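# Clamp the blue wire with the meter, then rehang it

## Task

Clamp the meter onto the blue wire so that its jaws shut completely with the wire fully enclosed. Hold them shut like that for a few seconds with no interruption, then remove the meter from the wire. Shutting the jaws on any other wire fails the task. Next, return the meter to the exact place on its hook, oriented as it was originally, with the jaws shut completely around the hook. The meter must stay there on its own, not because the robot is holding it. Finally, release it and move the hand away.

## Robot and tools

Robot: one six-joint arm ending in a dexterous right hand. There is only one arm, so every call carries a single row for it.

Frames: the scene frame has its origin on the table top directly beneath the arm base. +z points up, and +y is to the left when you face along +x. Positions are in metres and orientations are quaternions (w,x,y,z). The hand point sits 0.05 m in front of the palm, where the index pad meets the thumb tip in a pinch. Its own axes are: +z along the straightened fingers, +y out of the palm, and +x across the palm, away from the thumb and toward the little finger. Straight fingers extend 0.06-0.07 m past the point. A wrist bracket on the little-finger side sticks out and can collide with things.

The row (14 numbers, each in [-1,1]), in this order: dx, dy, dz, rx, ry, rz, little, ring, middle, index, thumb_bend, thumb_turn, force_limit, speed.
- dx..rz are an offset, not a pose. They are expressed in the hand point's own axes and measured from the hand point's pose in the latest result that reports it. Before any such result exists, and for the second or later call within one reply, they are measured from where the robot is when the action starts. A value of 1.0 means 0.6 m of translation or 180 degrees of rotation. rx, ry, rz together form one rotation vector. All rows in an action share that same base; they do not add up. An all-zero offset is not a pause: it pulls the hand back to the base pose.
- little, ring, middle, index are absolute finger targets: +1 is straight, -1 is curled into the palm. thumb_bend uses +1 straight and -1 fully bent. thumb_turn uses +1 beside the palm and -1 across the palm, facing the fingers. A pinch is roughly index -0.22, thumb_bend -0.75, thumb_turn -0.57.
- force_limit is the fingertip load at which a closing motor stops. It scales linearly from about 0 N at -1 to 10 N at +1 (15 N for the two thumb motors). It does not limit opening.
- speed scales from almost zero at -1 to full at +1. At full speed one complete finger travel takes 0.6 s. Close at -0.9 or slower for a gentle grip.

Tools:
- execute_actions {actions, pictures}. actions holds at most one item. An empty list only returns the current state. {"rows": [...], "steps": n} runs up to 15 control steps of 1/30 s each (15 if omitted). Each row is used for one step, and the last row repeats if there are fewer rows than steps. {"steps": n} with no rows is a wait of up to 300 steps, counted from the previous result, so your reply time is included. A refused call does nothing.
- move {target, speed, stop_force}. target is one 14-number row using the same offset convention. The hand point follows a straight path toward it lasting 0.5-10 s; anything beyond 10 s is cut short. speed is in m/s, 0.002-0.5 (default 0.25), and turning is capped at twice that number in rad/s. stop_force is optional, 9-40 N. It ends the path once the wrist sensor reads that much extra push against the motion for 2 steps, and the hand then backs off 2 steps. It is refused in the first 0.2 s of a scene. It is unreliable on moves that rotate. Omit it when pulling away from something you are pressing on. The path does not avoid obstacles, and the hand can lag or overshoot the speed, especially with the arm nearly straight.
- wait {seconds}: 0-10 s; nothing new is sent.
- zoom_image {camera, region}: camera is cam_head_left (672x504), cam_head_right (672x504) or cam_wrist (616x616). region is [x0,y0,x1,y1] in pixels, measured from the top-left corner, at most 504x504.
- show_instructions {}: shows the scene's reference pages.
- finished_scene {scene}: ends the current scene (give its number) and reports whether it succeeded. This is irreversible.

Motion details: on every step the commanded pose is clipped to within 100 mm and 16 degrees of the measured pose. Position takes priority over orientation. Commands are smoothed with about 0.17 s of lag. After an action ends, the arm continues only to the last clipped pose, so compare the reported pose with your goal and send the remainder. Hand motors start only when their target changes by 0.01 or more. They then run until they reach the target or, when closing, hit force_limit, and lock there. To tighten, raise force_limit and send a target further closed than hand_measured. To loosen, send a more open target.

Result lines: the state line gives hand point position, quaternion and velocities. Wrist force and Wrist torque are in the hand point's axes; they carry an offset of a few N, saturate near 50 N, and may say "no reading". hand_measured, hand_stopped_by (moving, target, force, stalled, fault) and hand_load_n each list six values in motor order. A dropped object shows up as loads near 0. "Hand target" is the pose the controller is currently steering toward. "pose unreachable" and HELD mark commands that the clearance check altered or blocked. The move: line reports the ending (done, off_target, moving, held, contact, fault), which limits acted (paced = clipped; held = some steps blocked), and the distance to target.

Avoid: the arm is stiff, so aiming even slightly into a firm surface can trigger a fault stop. A joint torque over its limit (142 N m for the shoulder and elbow, 26.6 N m for the wrists, including held weight) or an external force of 150 N halts the arm for 10 s. Holding loads heats motors; a MOTOR HOT warning starts at 70 °C and the brakes engage at 85 °C. Do not knock anything off the table, drop or slam the meter, or close the jaws on any wire except the blue one.

Each tool is called after "Call:" by a JSON object that holds its "op" and its "data", one argument or row to a line.

Reference images:

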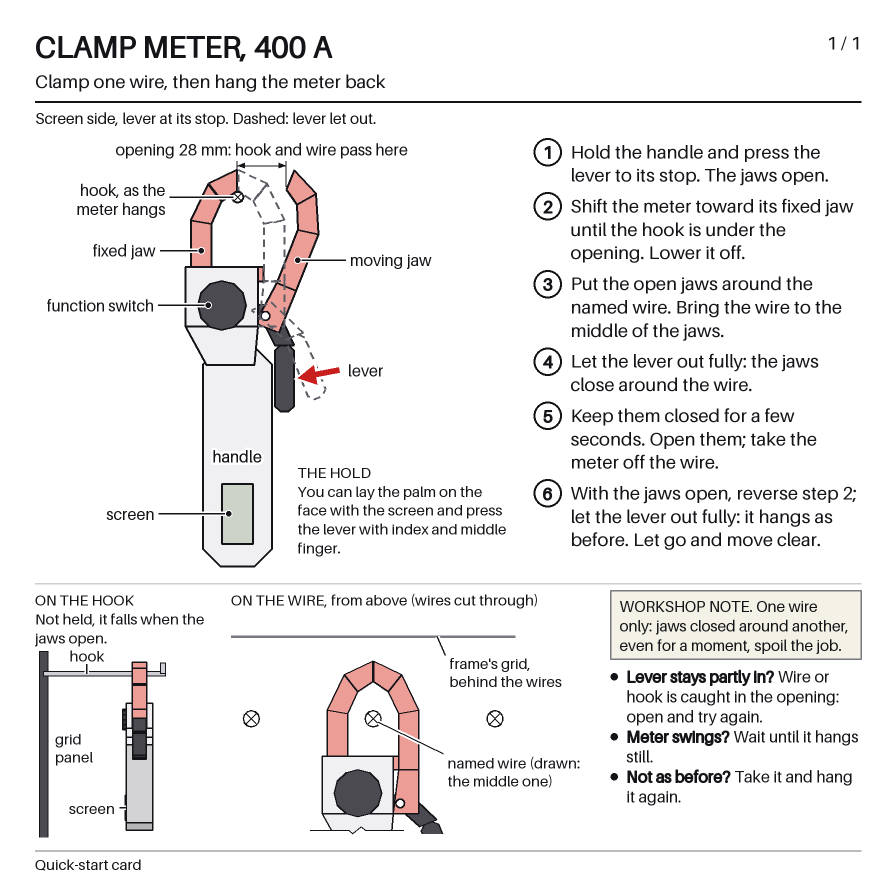

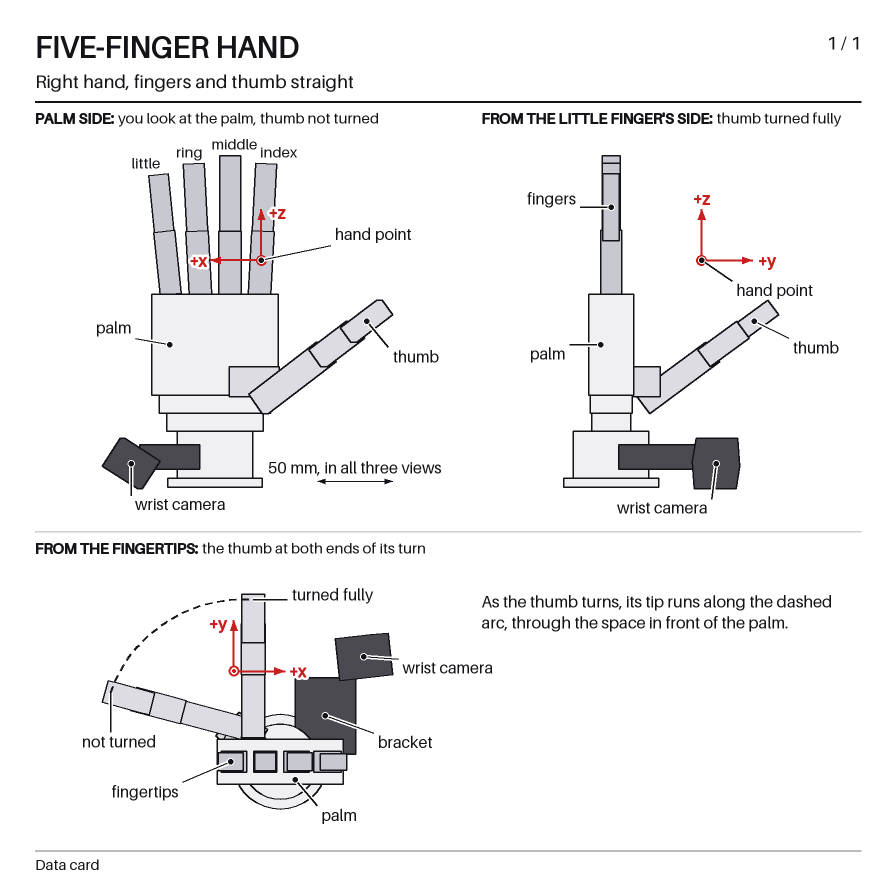

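## Session

I'll start by looking at the current state.

Call:
{"op": "execute_actions", "data": {
  "actions": []
}}

Scene clock: 0.00 s of 8700.00 s.
end_effector_position=(+0.3323, -0.2600, +0.1180) hand_measured=(+1.000, +1.000, +1.000, +1.000, +1.000, +1.000) hand_load_n=(+0.0, +0.0, +0.0, +0.0, +0.0, +0.0) hand_stopped_by=(target, target, target, target, target, target) hand_force_limit=0.00 hand_speed=-0.80 end_effector_quat_wxyz=(-0.041, +0.996, +0.081, +0.015) end_effector_velocity=(-0.000, +0.000, -0.000) end_effector_angular_velocity=(+0.000, +0.000, +0.000)
Joint positions: [-1.067 -0.559  1.834  0.712  0.589  0.213]
Joint velocities: [ 0.    -0.     0.001  0.     0.    -0.001]
Wrist force (N, on the end effector, along its own x y z axes, offset not removed): no reading
Wrist torque (N m, same axes, about the end effector's origin, offset not removed): no reading
Hand target: +0.332, -0.260, +0.118; -0.041, +0.996, +0.081, +0.015

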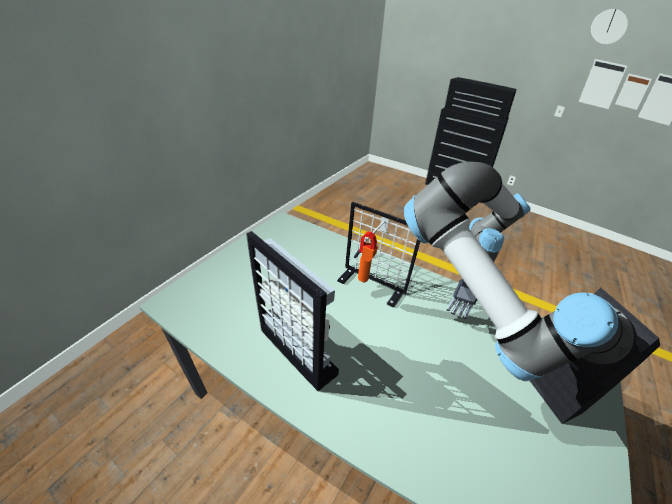

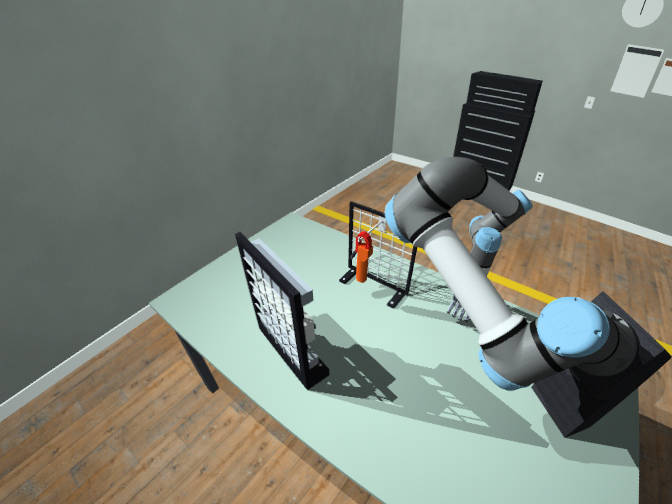

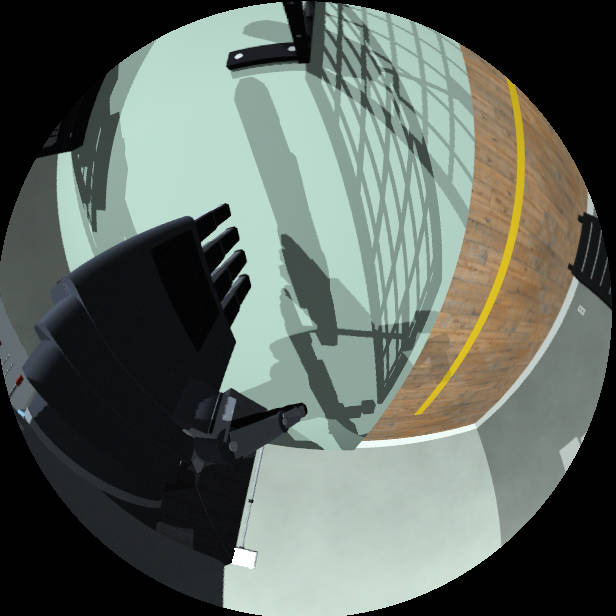

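Call:
{"op": "zoom_image", "data": {
  "camera": "cam_head_left",
  "region": [320, 190, 440, 320]
}}

Call:
{"op": "zoom_image", "data": {
  "camera": "cam_head_right",
  "region": [320, 190, 440, 320]
}}

Call:
{"op": "zoom_image", "data": {
  "camera": "cam_head_left",
  "region": [230, 220, 360, 400]
}}

Call:
{"op": "zoom_image", "data": {
  "camera": "cam_head_right",
  "region": [220, 220, 350, 400]
}}

Region (320, 190, 440, 320) of cam_head_left's 672x504 image, scaled by 3.877, with more detail than that image has; it fills the left 465 columns of this view, and the rest is white.

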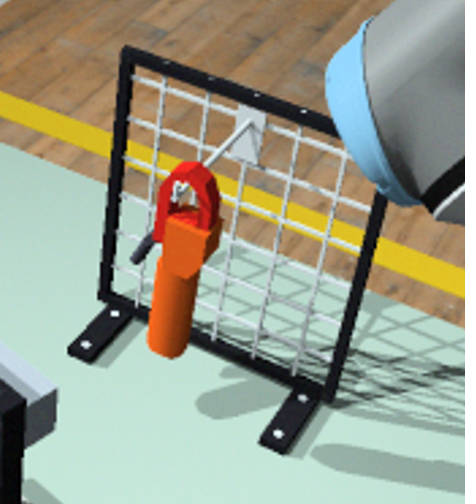

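Region (320, 190, 440, 320) of cam_head_right's 672x504 image, scaled by 3.877, with more detail than that image has; it fills the left 465 columns of this view, and the rest is white.

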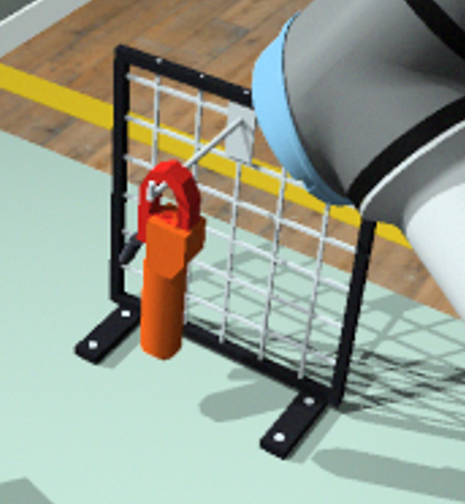

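Region (230, 220, 360, 400) of cam_head_left's 672x504 image, scaled by 2.800, with more detail than that image has.

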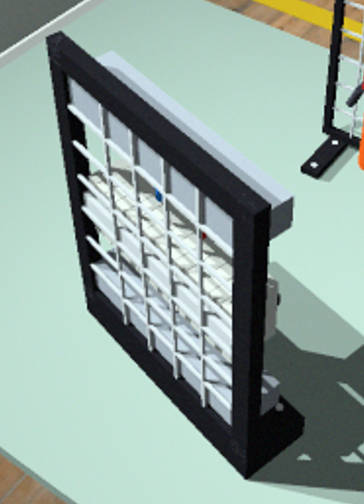

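Region (220, 220, 350, 400) of cam_head_right's 672x504 image, scaled by 2.800, with more detail than that image has.

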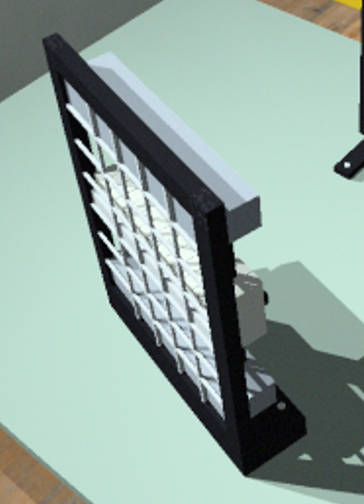

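Call:
{"op": "move", "data": {
  "target": [0.150,-0.183,-0.251,-0.347,-0.043,-0.357,1,1,1,1,1,1,0,0],
  "speed": 0.35
}}

Scene clock: 85.43 s of 8700.00 s.
end_effector_position=(+0.3994, -0.1506, +0.2801) hand_measured=(+1.000, +1.000, +1.000, +1.000, +1.000, +1.000) hand_load_n=(+0.0, +0.0, +0.0, +0.0, +0.0, +0.0) hand_stopped_by=(target, target, target, target, target, target) hand_force_limit=0.00 hand_speed=0.00 end_effector_quat_wxyz=(+0.473, +0.685, +0.554, +0.010) end_effector_velocity=(-0.000, +0.000, +0.001) end_effector_angular_velocity=(-0.008, -0.004, +0.007)
Joint positions: [-0.968 -1.479  2.668 -0.7    1.067  0.187]
Joint velocities: [-0.001  0.002  0.006 -0.018  0.002 -0.002]
Wrist force (N, on the end effector, along its own x y z axes, offset not removed): [1.0 -1.5 0.3]
Wrist torque (N m, same axes, about the end effector's origin, offset not removed): [-0.16 -0.13 0.11]
Hand target: +0.399, -0.151, +0.280; +0.473, +0.685, +0.554, +0.010
Off the commanded pose: 0.000 m, 0 deg.
After step 90, 79.53 s passed at rest.
move: done
camera_calibration (this result's frames):
cam_wrist: T_world_to_cam=[[0.716917, -0.0289965, 0.696555, -0.48669], [-0.675521, -0.275883, 0.683783, 0.0318313], [0.172341, -0.960754, -0.217373, -0.0246215], [0, 0, 0, 1]] pos_world=[0.374663, -0.0289858, 0.311889]

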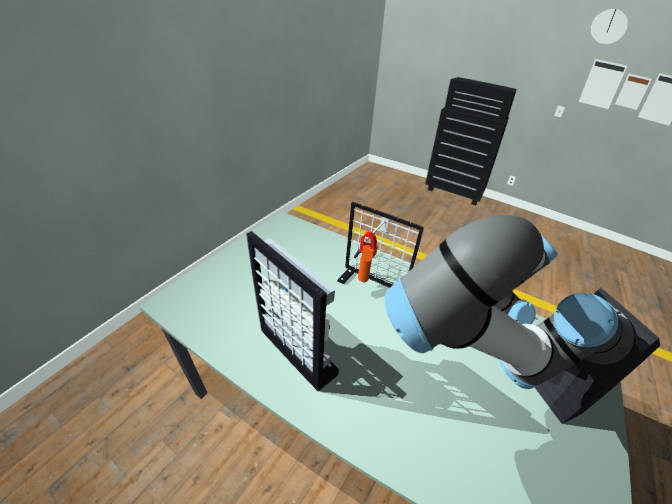

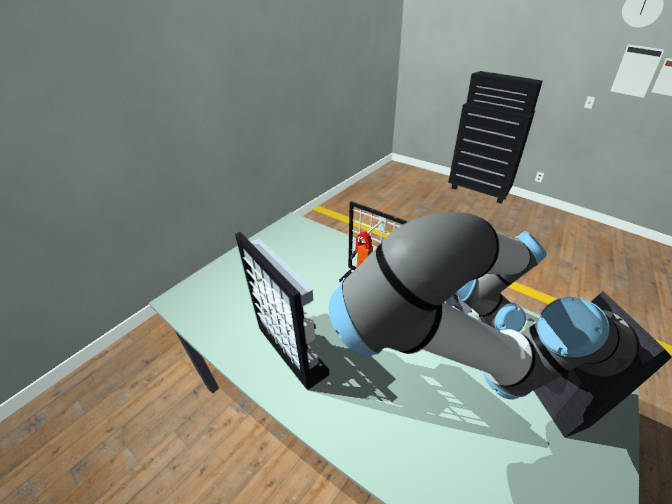

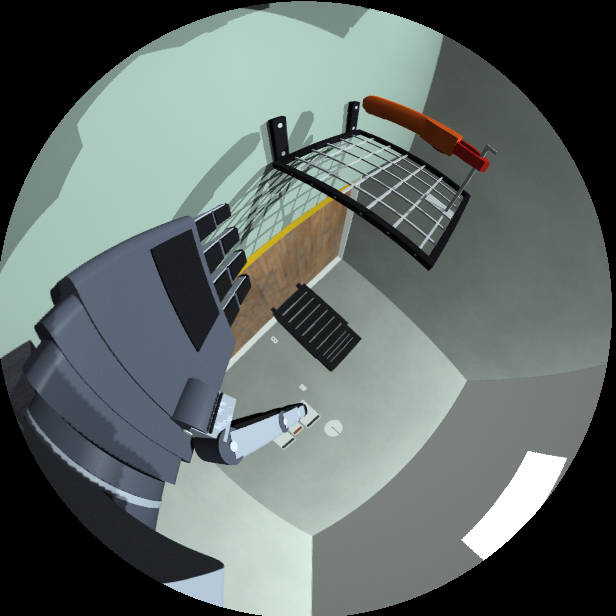

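Call:
{"op": "move", "data": {
  "target": [0.251,0.130,0.105,-0.335,-0.040,-0.345,1,1,1,1,1,-1,0,0],
  "speed": 0.35
}}

Scene clock: 96.20 s of 8700.00 s.
end_effector_position=(+0.5498, -0.0702, +0.2203) hand_measured=(+1.000, +1.000, +1.000, +1.000, +1.000, -1.000) hand_load_n=(+0.0, +0.0, +0.0, +0.0, +0.0, +0.0) hand_stopped_by=(target, target, target, target, target, target) hand_force_limit=0.00 hand_speed=0.00 end_effector_quat_wxyz=(+0.707, +0.001, +0.707, +0.000) end_effector_velocity=(+0.001, +0.000, -0.001) end_effector_angular_velocity=(-0.008, +0.000, +0.009)
Joint positions: [-0.598 -0.74   2.351 -2.2    1.383 -0.628]
Joint velocities: [-0.002  0.002 -0.005 -0.005 -0.008 -0.006]
Wrist force (N, on the end effector, along its own x y z axes, offset not removed): [0.5 -0.6 1.1]
Wrist torque (N m, same axes, about the end effector's origin, offset not removed): [-0.08 -0.03 -0.03]
Hand target: +0.550, -0.070, +0.220; +0.707, +0.000, +0.707, +0.000
Off the commanded pose: 0.000 m, 0 deg.
After step 90, 4.97 s passed at rest.
move: done
camera_calibration (this result's frames):
cam_wrist: T_world_to_cam=[[0.0203778, 0.994463, 0.10309, 0.0350279], [-0.566103, -0.0735135, 0.82105, 0.12037], [0.824083, -0.075091, 0.561471, -0.454022], [0, 0, 0, 1]] pos_world=[0.44158, -0.0600781, 0.152479]

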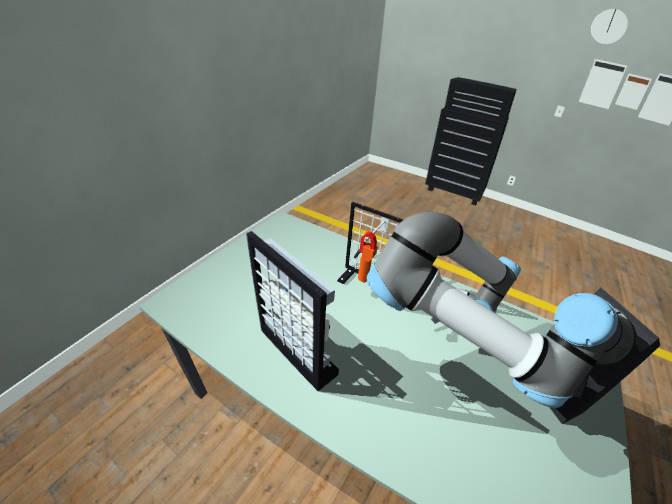

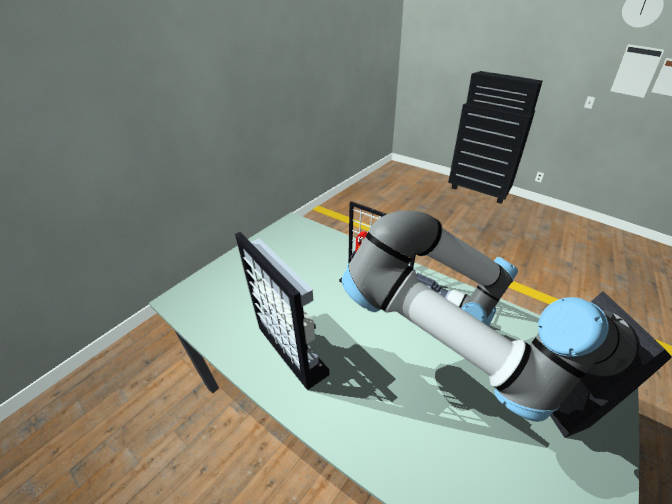

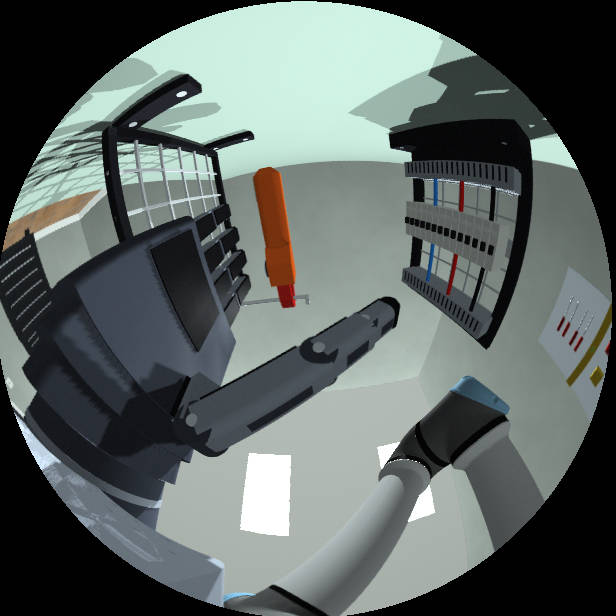

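Call:
{"op": "zoom_image", "data": {
  "camera": "cam_wrist",
  "region": [380, 110, 550, 360]
}}

Call:
{"op": "zoom_image", "data": {
  "camera": "cam_wrist",
  "region": [220, 150, 340, 330]
}}

Region (380, 110, 550, 360) of cam_wrist's 616x616 image, scaled by 2.016, with more detail than that image has; it fills the left 343 columns of this view, and the rest is white.

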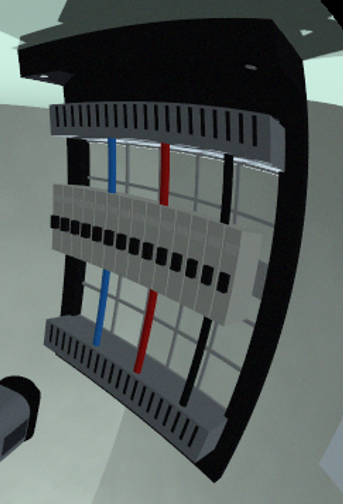

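Region (220, 150, 340, 330) of cam_wrist's 616x616 image, scaled by 2.800, with more detail than that image has.

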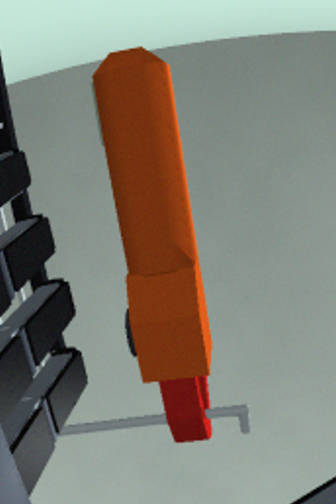

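Call:
{"op": "move", "data": {
  "target": [-0.016,-0.028,0.117,0,0,0,1,1,1,1,1,-1,0,0],
  "speed": 0.2
}}

Scene clock: 128.23 s of 8700.00 s.
end_effector_position=(+0.6197, -0.0870, +0.2298) hand_measured=(+1.000, +1.000, +1.000, +1.000, +1.000, -1.000) hand_load_n=(+0.0, +0.0, +0.0, +0.0, +0.0, +0.0) hand_stopped_by=(target, target, target, target, target, target) hand_force_limit=0.00 hand_speed=0.00 end_effector_quat_wxyz=(+0.707, +0.001, +0.707, +0.000) end_effector_velocity=(+0.002, -0.001, -0.001) end_effector_angular_velocity=(-0.000, +0.001, -0.001)
Joint positions: [-0.608 -0.829  2.21  -1.972  1.375 -0.622]
Joint velocities: [ 0.001 -0.001 -0.006  0.009  0.    -0.001]
Wrist force (N, on the end effector, along its own x y z axes, offset not removed): [-0.2 -1.4 1.2]
Wrist torque (N m, same axes, about the end effector's origin, offset not removed): [-0.20 0.09 -0.02]
Hand target: +0.620, -0.087, +0.230; +0.707, +0.001, +0.707, +0.000
Off the commanded pose: 0.000 m, 0 deg.
After step 90, 28.00 s passed at rest.
move: done
camera_calibration (this result's frames):
cam_wrist: T_world_to_cam=[[0.0203164, 0.99447, 0.10304, 0.0493714], [-0.566219, -0.0734955, 0.820972, 0.150939], [0.824005, -0.0750221, 0.561594, -0.518201], [0, 0, 0, 1]] pos_world=[0.511462, -0.0768816, 0.162014]

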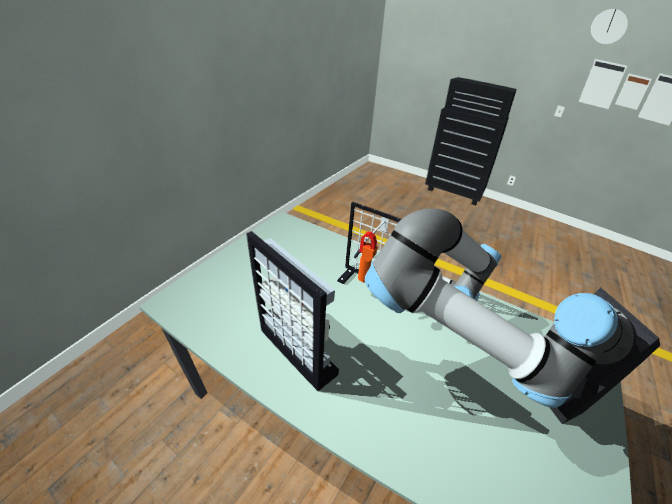

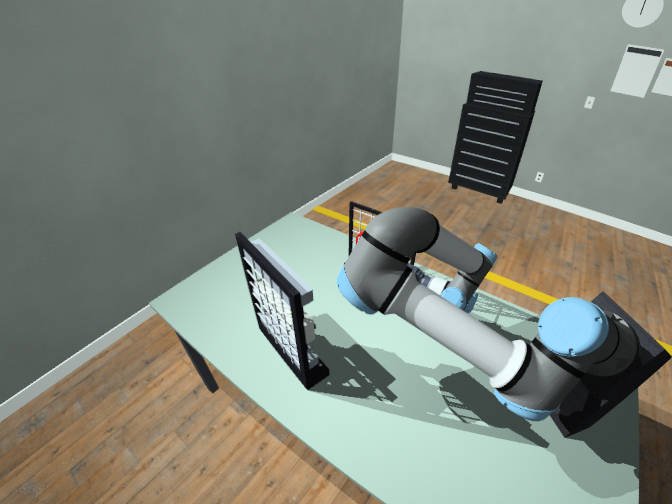

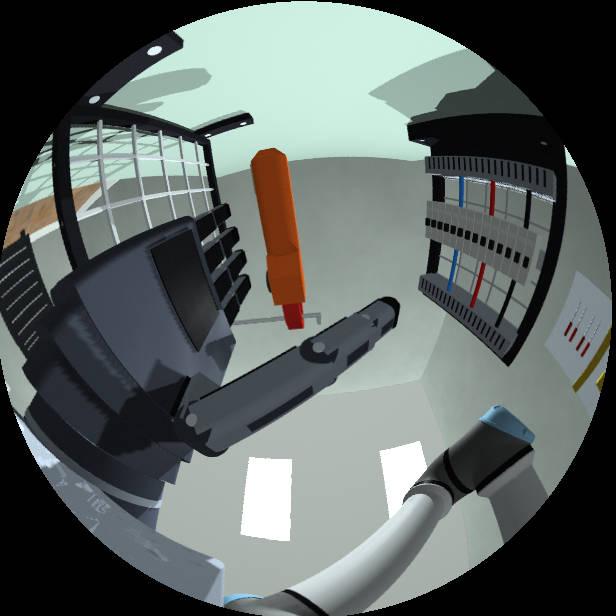

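Call:
{"op": "zoom_image", "data": {
  "camera": "cam_wrist",
  "region": [200, 130, 350, 340]
}}

Region (200, 130, 350, 340) of cam_wrist's 616x616 image, scaled by 2.400, with more detail than that image has; it fills the left 360 columns of this view, and the rest is white.

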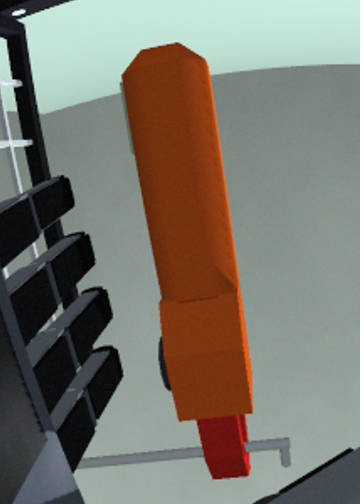

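Call:
{"op": "move", "data": {
  "target": [-0.0037,0,0.2338,0,0,0,1,1,1,1,1,-1,0,0],
  "speed": 0.1
}}

Scene clock: 146.80 s of 8700.00 s.
end_effector_position=(+0.7597, -0.0870, +0.2319) hand_measured=(+1.000, +1.000, +1.000, +1.000, +1.000, -1.000) hand_load_n=(+0.0, +0.0, +0.0, +0.0, +0.0, +0.0) hand_stopped_by=(target, target, target, target, target, target) hand_force_limit=0.00 hand_speed=0.00 end_effector_quat_wxyz=(+0.707, +0.001, +0.707, +0.000) end_effector_velocity=(+0.002, -0.000, -0.000) end_effector_angular_velocity=(-0.001, -0.000, -0.001)
Joint positions: [-0.56  -0.899  1.882 -1.569  1.415 -0.649]
Joint velocities: [ 0.001  0.001 -0.007  0.006  0.001 -0.001]
Wrist force (N, on the end effector, along its own x y z axes, offset not removed): [0.7 -2.5 0.6]
Wrist torque (N m, same axes, about the end effector's origin, offset not removed): [-0.34 0.08 -0.08]
Hand target: +0.760, -0.087, +0.232; +0.707, +0.001, +0.707, +0.000
Off the commanded pose: 0.000 m, 0 deg.
After step 90, 13.60 s passed at rest.
move: done
camera_calibration (this result's frames):
cam_wrist: T_world_to_cam=[[0.0202806, 0.994481, 0.102942, 0.0463973], [-0.56616, -0.07344, 0.821017, 0.228411], [0.824046, -0.0749322, 0.561546, -0.634742], [0, 0, 0, 1]] pos_world=[0.651432, -0.0769293, 0.164131]

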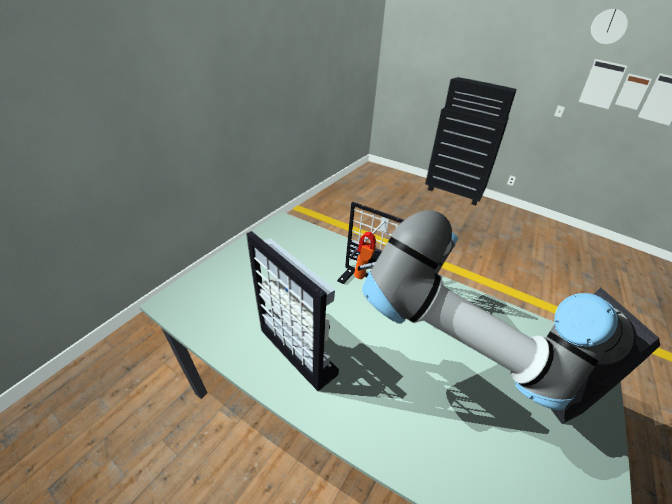

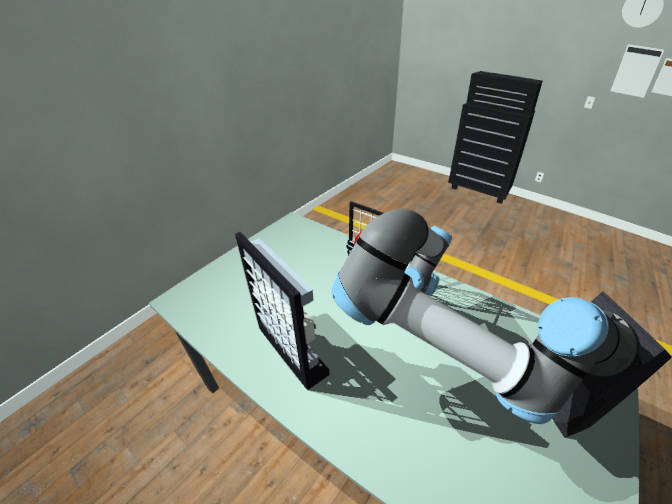

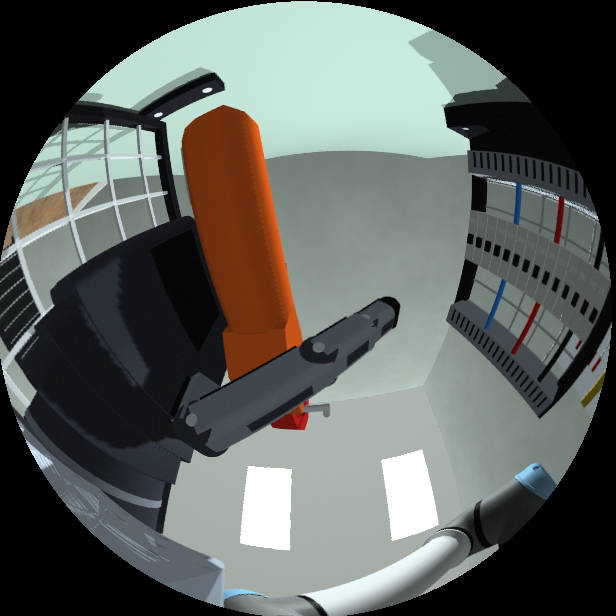

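Call:
{"op": "zoom_image", "data": {
  "camera": "cam_wrist",
  "region": [140, 90, 400, 450]
}}

Call:
{"op": "zoom_image", "data": {
  "camera": "cam_head_left",
  "region": [330, 200, 430, 310]
}}

Region (140, 90, 400, 450) of cam_wrist's 616x616 image, scaled by 1.400, with more detail than that image has.

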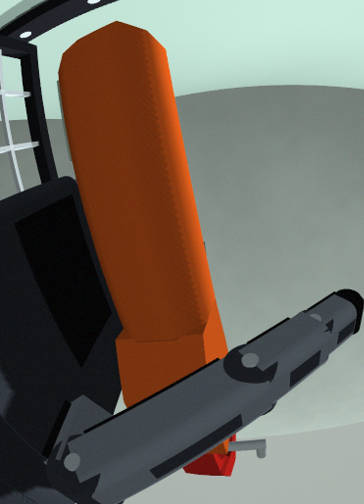

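Region (330, 200, 430, 310) of cam_head_left's 672x504 image, scaled by 4.582, with more detail than that image has; it fills the left 458 columns of this view, and the rest is white.

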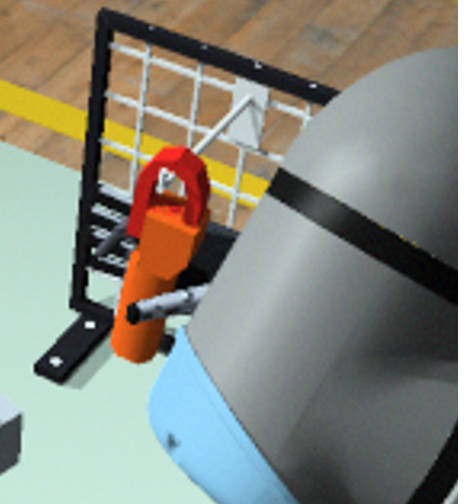

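Call:
{"op": "move", "data": {
  "target": [0,0,0.027,0,0,0,1,1,1,1,1,-1,0,0],
  "speed": 0.03
}}

Scene clock: 162.70 s of 8700.00 s.
end_effector_position=(+0.7756, -0.0870, +0.2319) hand_measured=(+1.000, +1.000, +1.000, +1.000, +1.000, -1.000) hand_load_n=(+0.0, +0.0, +0.0, +0.0, +0.0, +0.0) hand_stopped_by=(target, target, target, target, target, target) hand_force_limit=0.00 hand_speed=0.00 end_effector_quat_wxyz=(+0.707, +0.001, +0.707, +0.000) end_effector_velocity=(+0.003, +0.000, -0.000) end_effector_angular_velocity=(-0.000, -0.000, +0.000)
Joint positions: [-0.556 -0.897  1.84  -1.528  1.419 -0.652]
Joint velocities: [ 0.001  0.001 -0.008  0.007  0.001 -0.   ]
Wrist force (N, on the end effector, along its own x y z axes, offset not removed): [1.9 0.1 0.0]
Wrist torque (N m, same axes, about the end effector's origin, offset not removed): [0.01 -0.20 0.18]
Hand target: +0.776, -0.087, +0.232; +0.707, +0.001, +0.707, +0.000
Off the commanded pose: 0.000 m, 0 deg.
After step 90, 12.00 s passed at rest.
move: done
camera_calibration (this result's frames):
cam_wrist: T_world_to_cam=[[0.0202633, 0.994482, 0.102932, 0.0460865], [-0.566156, -0.0734425, 0.82102, 0.237411], [0.824049, -0.0749123, 0.561544, -0.647837], [0, 0, 0, 1]] pos_world=[0.667328, -0.0769271, 0.164126]

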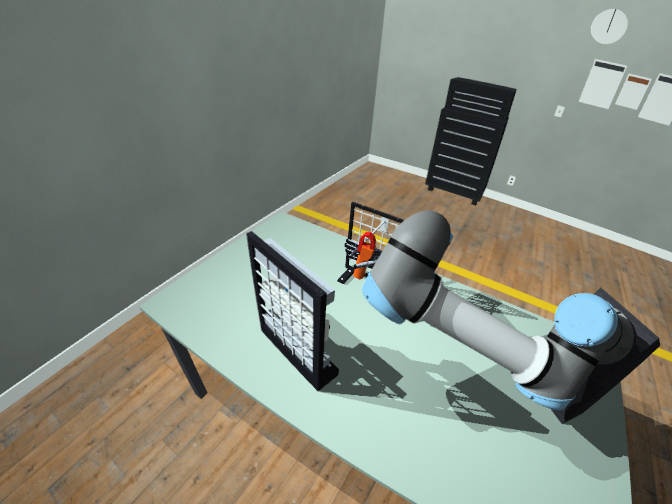

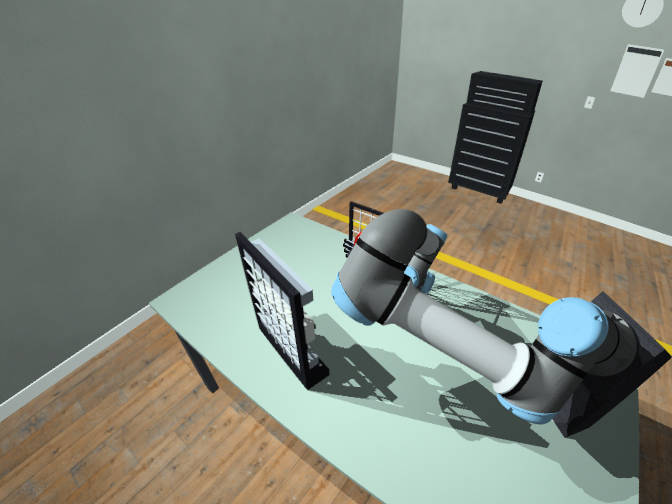

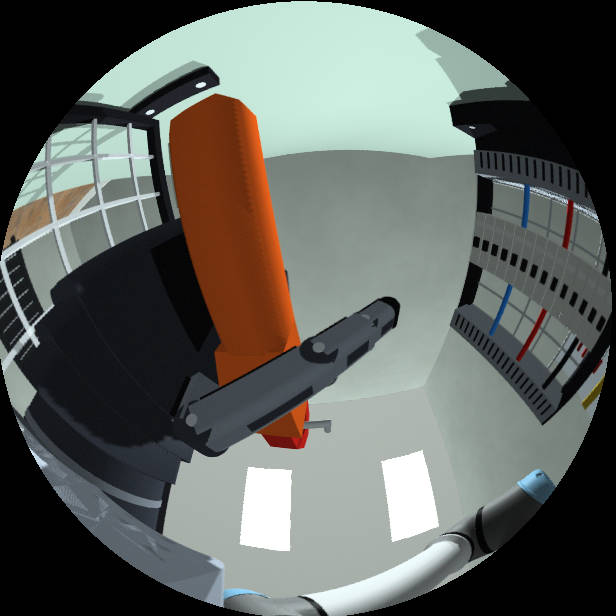

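Call:
{"op": "zoom_image", "data": {
  "camera": "cam_wrist",
  "region": [160, 280, 360, 470]
}}

Call:
{"op": "zoom_image", "data": {
  "camera": "cam_head_left",
  "region": [330, 210, 410, 300]
}}

Region (160, 280, 360, 470) of cam_wrist's 616x616 image, scaled by 2.520, with more detail than that image has; it fills the top 479 rows of this view, and the rest is white.

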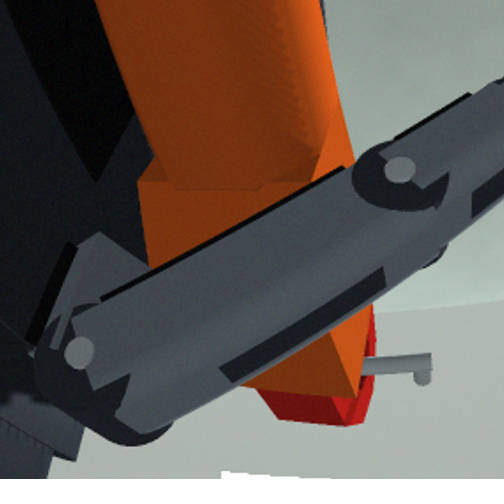

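Region (330, 210, 410, 300) of cam_head_left's 672x504 image, scaled by 5.600, with more detail than that image has.

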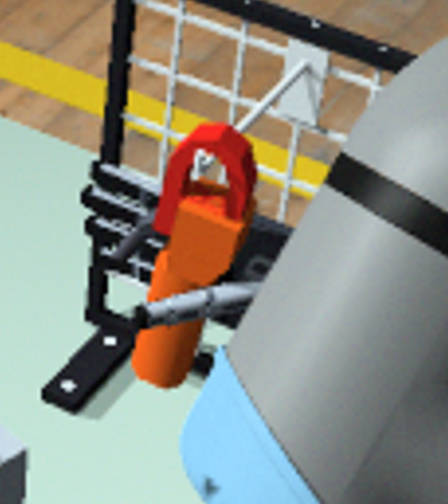

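Call:
{"op": "move", "data": {
  "target": [0,0.005,0.006,0,0,0,1,1,1,1,1,-1,0.2,-0.5],
  "speed": 0.02
}}

Call:
{"op": "execute_actions", "data": {
  "actions": [
    {"rows": [[0,0,0,0,0,0,-1,-1,1,1,1,-1,0.2,-0.5]], "steps": 15}
  ],
  "pictures": false
}}

Call:
{"op": "wait", "data": {
  "seconds": 1.5
}}

Scene clock: 179.17 s of 8700.00 s.
end_effector_position=(+0.7790, -0.0842, +0.2319) hand_measured=(+1.000, +1.000, +1.000, +1.000, +1.000, -1.000) hand_load_n=(+0.0, +0.0, +0.0, +0.0, +0.0, +0.0) hand_stopped_by=(target, target, target, target, target, target) hand_force_limit=0.20 hand_speed=-0.50 end_effector_quat_wxyz=(+0.707, +0.001, +0.707, +0.000) end_effector_velocity=(+0.002, +0.002, +0.000) end_effector_angular_velocity=(+0.001, -0.001, +0.001)
Joint positions: [-0.552 -0.901  1.833 -1.517  1.422 -0.654]
Joint velocities: [ 0.002 -0.002 -0.004  0.006  0.002 -0.   ]
Wrist force (N, on the end effector, along its own x y z axes, offset not removed): [3.5 -0.7 1.2]
Wrist torque (N m, same axes, about the end effector's origin, offset not removed): [-0.06 -0.39 0.20]
Hand target: +0.779, -0.084, +0.232; +0.707, +0.001, +0.707, +0.000
Off the commanded pose: 0.000 m, 0 deg.
After step 90, 12.77 s passed at rest.
move: done
camera_calibration (this result's frames):
cam_wrist: T_world_to_cam=[[0.0202539, 0.994483, 0.102927, 0.043231], [-0.566148, -0.0734444, 0.821025, 0.239529], [0.824055, -0.0749011, 0.561537, -0.650422], [0, 0, 0, 1]] pos_world=[0.670716, -0.0741178, 0.164127]

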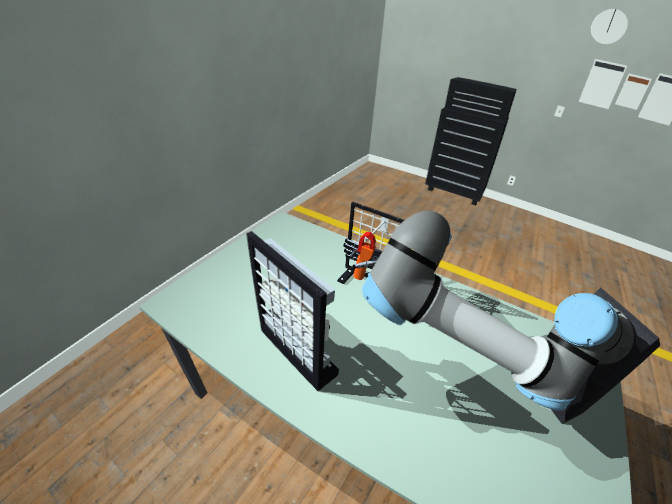

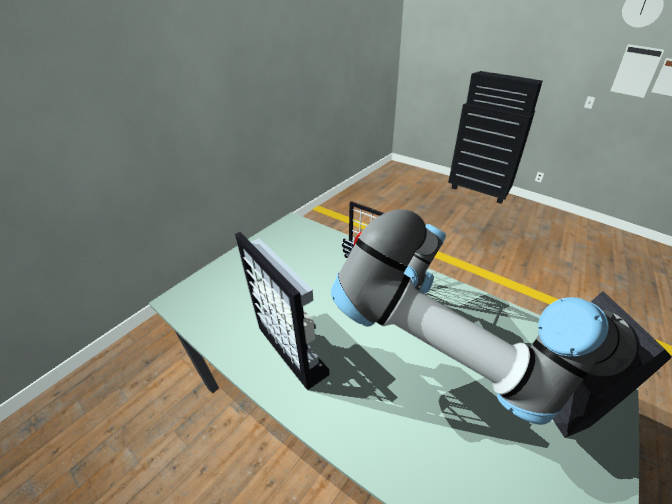

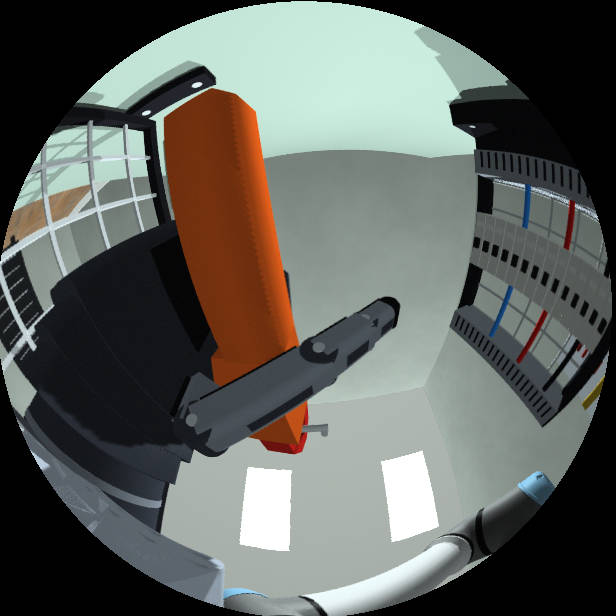

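Scene clock: 179.67 s of 8700.00 s.
end_effector_position=(+0.7791, -0.0841, +0.2319) hand_measured=(+0.670, +0.670, +1.000, +1.000, +1.000, -1.000) hand_load_n=(+0.0, +0.0, +0.0, +0.0, +0.0, +0.0) hand_stopped_by=(moving, moving, target, target, target, target) hand_force_limit=0.20 hand_speed=-0.50 end_effector_quat_wxyz=(+0.707, +0.001, +0.707, +0.000) end_effector_velocity=(-0.000, +0.000, +0.000) end_effector_angular_velocity=(-0.000, -0.001, +0.001)
Joint positions: [-0.552 -0.901  1.833 -1.517  1.422 -0.654]
Joint velocities: [-0.     0.     0.    -0.001  0.    -0.   ]
Wrist force (N, on the end effector, along its own x y z axes, offset not removed): [2.6 -1.4 -0.6]
Wrist torque (N m, same axes, about the end effector's origin, offset not removed): [-0.17 -0.12 0.14]
Hand target: +0.779, -0.084, +0.232; +0.707, +0.001, +0.707, +0.000
Off the commanded pose: 0.000 m, 0 deg.
Steps of this call (steps 1 to 15: all 15 steps of this action). Readings (end_effector_position | what the end effector reports):
1: (+0.7790, -0.0842, +0.2319) | hand_measured=(+1.000, +1.000, +1.000, +1.000, +1.000, -1.000) hand_load_n=(+0.0, +0.0, +0.0, +0.0, +0.0, +0.0) hand_stopped_by=(moving, moving, target, target, target, target) hand_force_limit=0.20 hand_speed=-0.50
2: (+0.7791, -0.0841, +0.2319) | hand_measured=(+1.000, +1.000, +1.000, +1.000, +1.000, -1.000) hand_load_n=(+0.0, +0.0, +0.0, +0.0, +0.0, +0.0) hand_stopped_by=(moving, moving, target, target, target, target) hand_force_limit=0.20 hand_speed=-0.50
4: (+0.7791, -0.0841, +0.2319) | hand_measured=(+0.974, +0.974, +1.000, +1.000, +1.000, -1.000) hand_load_n=(+0.0, +0.0, +0.0, +0.0, +0.0, +0.0) hand_stopped_by=(moving, moving, target, target, target, target) hand_force_limit=0.20 hand_speed=-0.50
8: (+0.7791, -0.0841, +0.2319) | hand_measured=(+0.864, +0.864, +1.000, +1.000, +1.000, -1.000) hand_load_n=(+0.0, +0.0, +0.0, +0.0, +0.0, +0.0) hand_stopped_by=(moving, moving, target, target, target, target) hand_force_limit=0.20 hand_speed=-0.50
15: the state above

Scene clock: 181.17 s of 8700.00 s.
end_effector_position=(+0.7790, -0.0842, +0.2319) hand_measured=(-0.580, -0.580, +1.000, +1.000, +1.000, -1.000) hand_load_n=(+0.0, +0.0, +0.0, +0.0, +0.0, +0.0) hand_stopped_by=(moving, moving, target, target, target, target) hand_force_limit=0.20 hand_speed=-0.50 end_effector_quat_wxyz=(+0.707, +0.001, +0.707, +0.000) end_effector_velocity=(-0.001, -0.000, -0.000) end_effector_angular_velocity=(+0.000, +0.001, -0.001)
Joint positions: [-0.552 -0.901  1.833 -1.517  1.422 -0.654]
Joint velocities: [-0.     0.     0.001 -0.    -0.    -0.   ]
Wrist force (N, on the end effector, along its own x y z axes, offset not removed): [1.4 -0.8 0.4]
Wrist torque (N m, same axes, about the end effector's origin, offset not removed): [-0.03 -0.03 0.12]
Hand target: +0.779, -0.084, +0.232; +0.707, +0.001, +0.707, +0.000
Off the commanded pose: 0.000 m, 0 deg.
Steps of this call (steps 1 to 45: nothing new was sent). Readings (end_effector_position | what the end effector reports):
1: (+0.7791, -0.0841, +0.2319) | hand_measured=(+0.642, +0.642, +1.000, +1.000, +1.000, -1.000) hand_load_n=(+0.0, +0.0, +0.0, +0.0, +0.0, +0.0) hand_stopped_by=(moving, moving, target, target, target, target) hand_force_limit=0.20 hand_speed=-0.50
2: (+0.7791, -0.0841, +0.2319) | hand_measured=(+0.614, +0.614, +1.000, +1.000, +1.000, -1.000) hand_load_n=(+0.0, +0.0, +0.0, +0.0, +0.0, +0.0) hand_stopped_by=(moving, moving, target, target, target, target) hand_force_limit=0.20 hand_speed=-0.50
4: (+0.7791, -0.0841, +0.2319) | hand_measured=(+0.558, +0.558, +1.000, +1.000, +1.000, -1.000) hand_load_n=(+0.0, +0.0, +0.0, +0.0, +0.0, +0.0) hand_stopped_by=(moving, moving, target, target, target, target) hand_force_limit=0.20 hand_speed=-0.50
8: (+0.7790, -0.0841, +0.2319) | hand_measured=(+0.448, +0.448, +1.000, +1.000, +1.000, -1.000) hand_load_n=(+0.0, +0.0, +0.0, +0.0, +0.0, +0.0) hand_stopped_by=(moving, moving, target, target, target, target) hand_force_limit=0.20 hand_speed=-0.50
45: the state above
camera_calibration (this result's frames):
cam_wrist: T_world_to_cam=[[0.0202531, 0.994483, 0.102927, 0.0432325], [-0.566147, -0.0734451, 0.821026, 0.239528], [0.824055, -0.0749004, 0.561536, -0.65042], [0, 0, 0, 1]] pos_world=[0.670714, -0.0741186, 0.164126]

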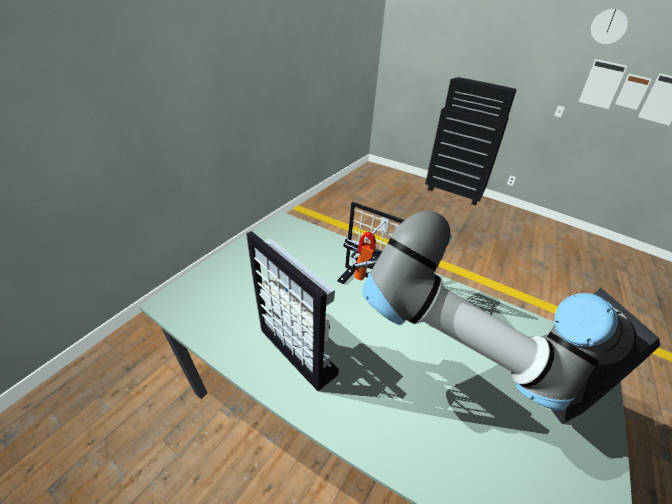

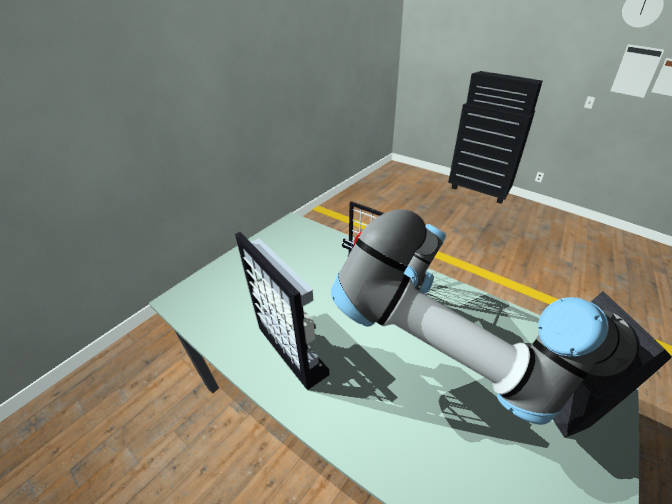

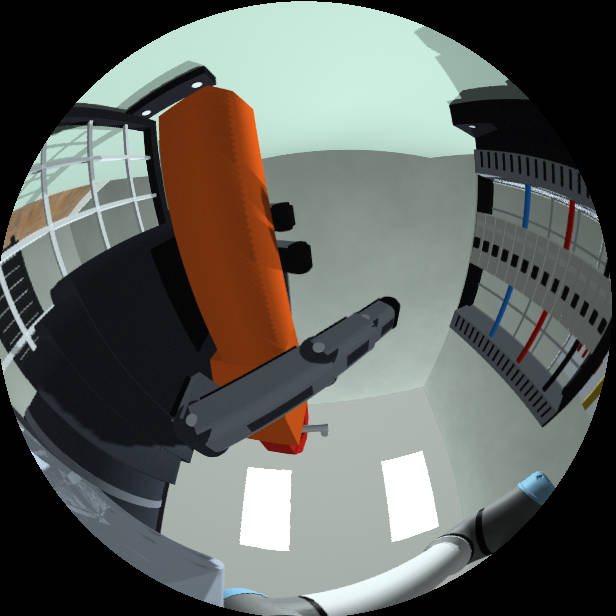

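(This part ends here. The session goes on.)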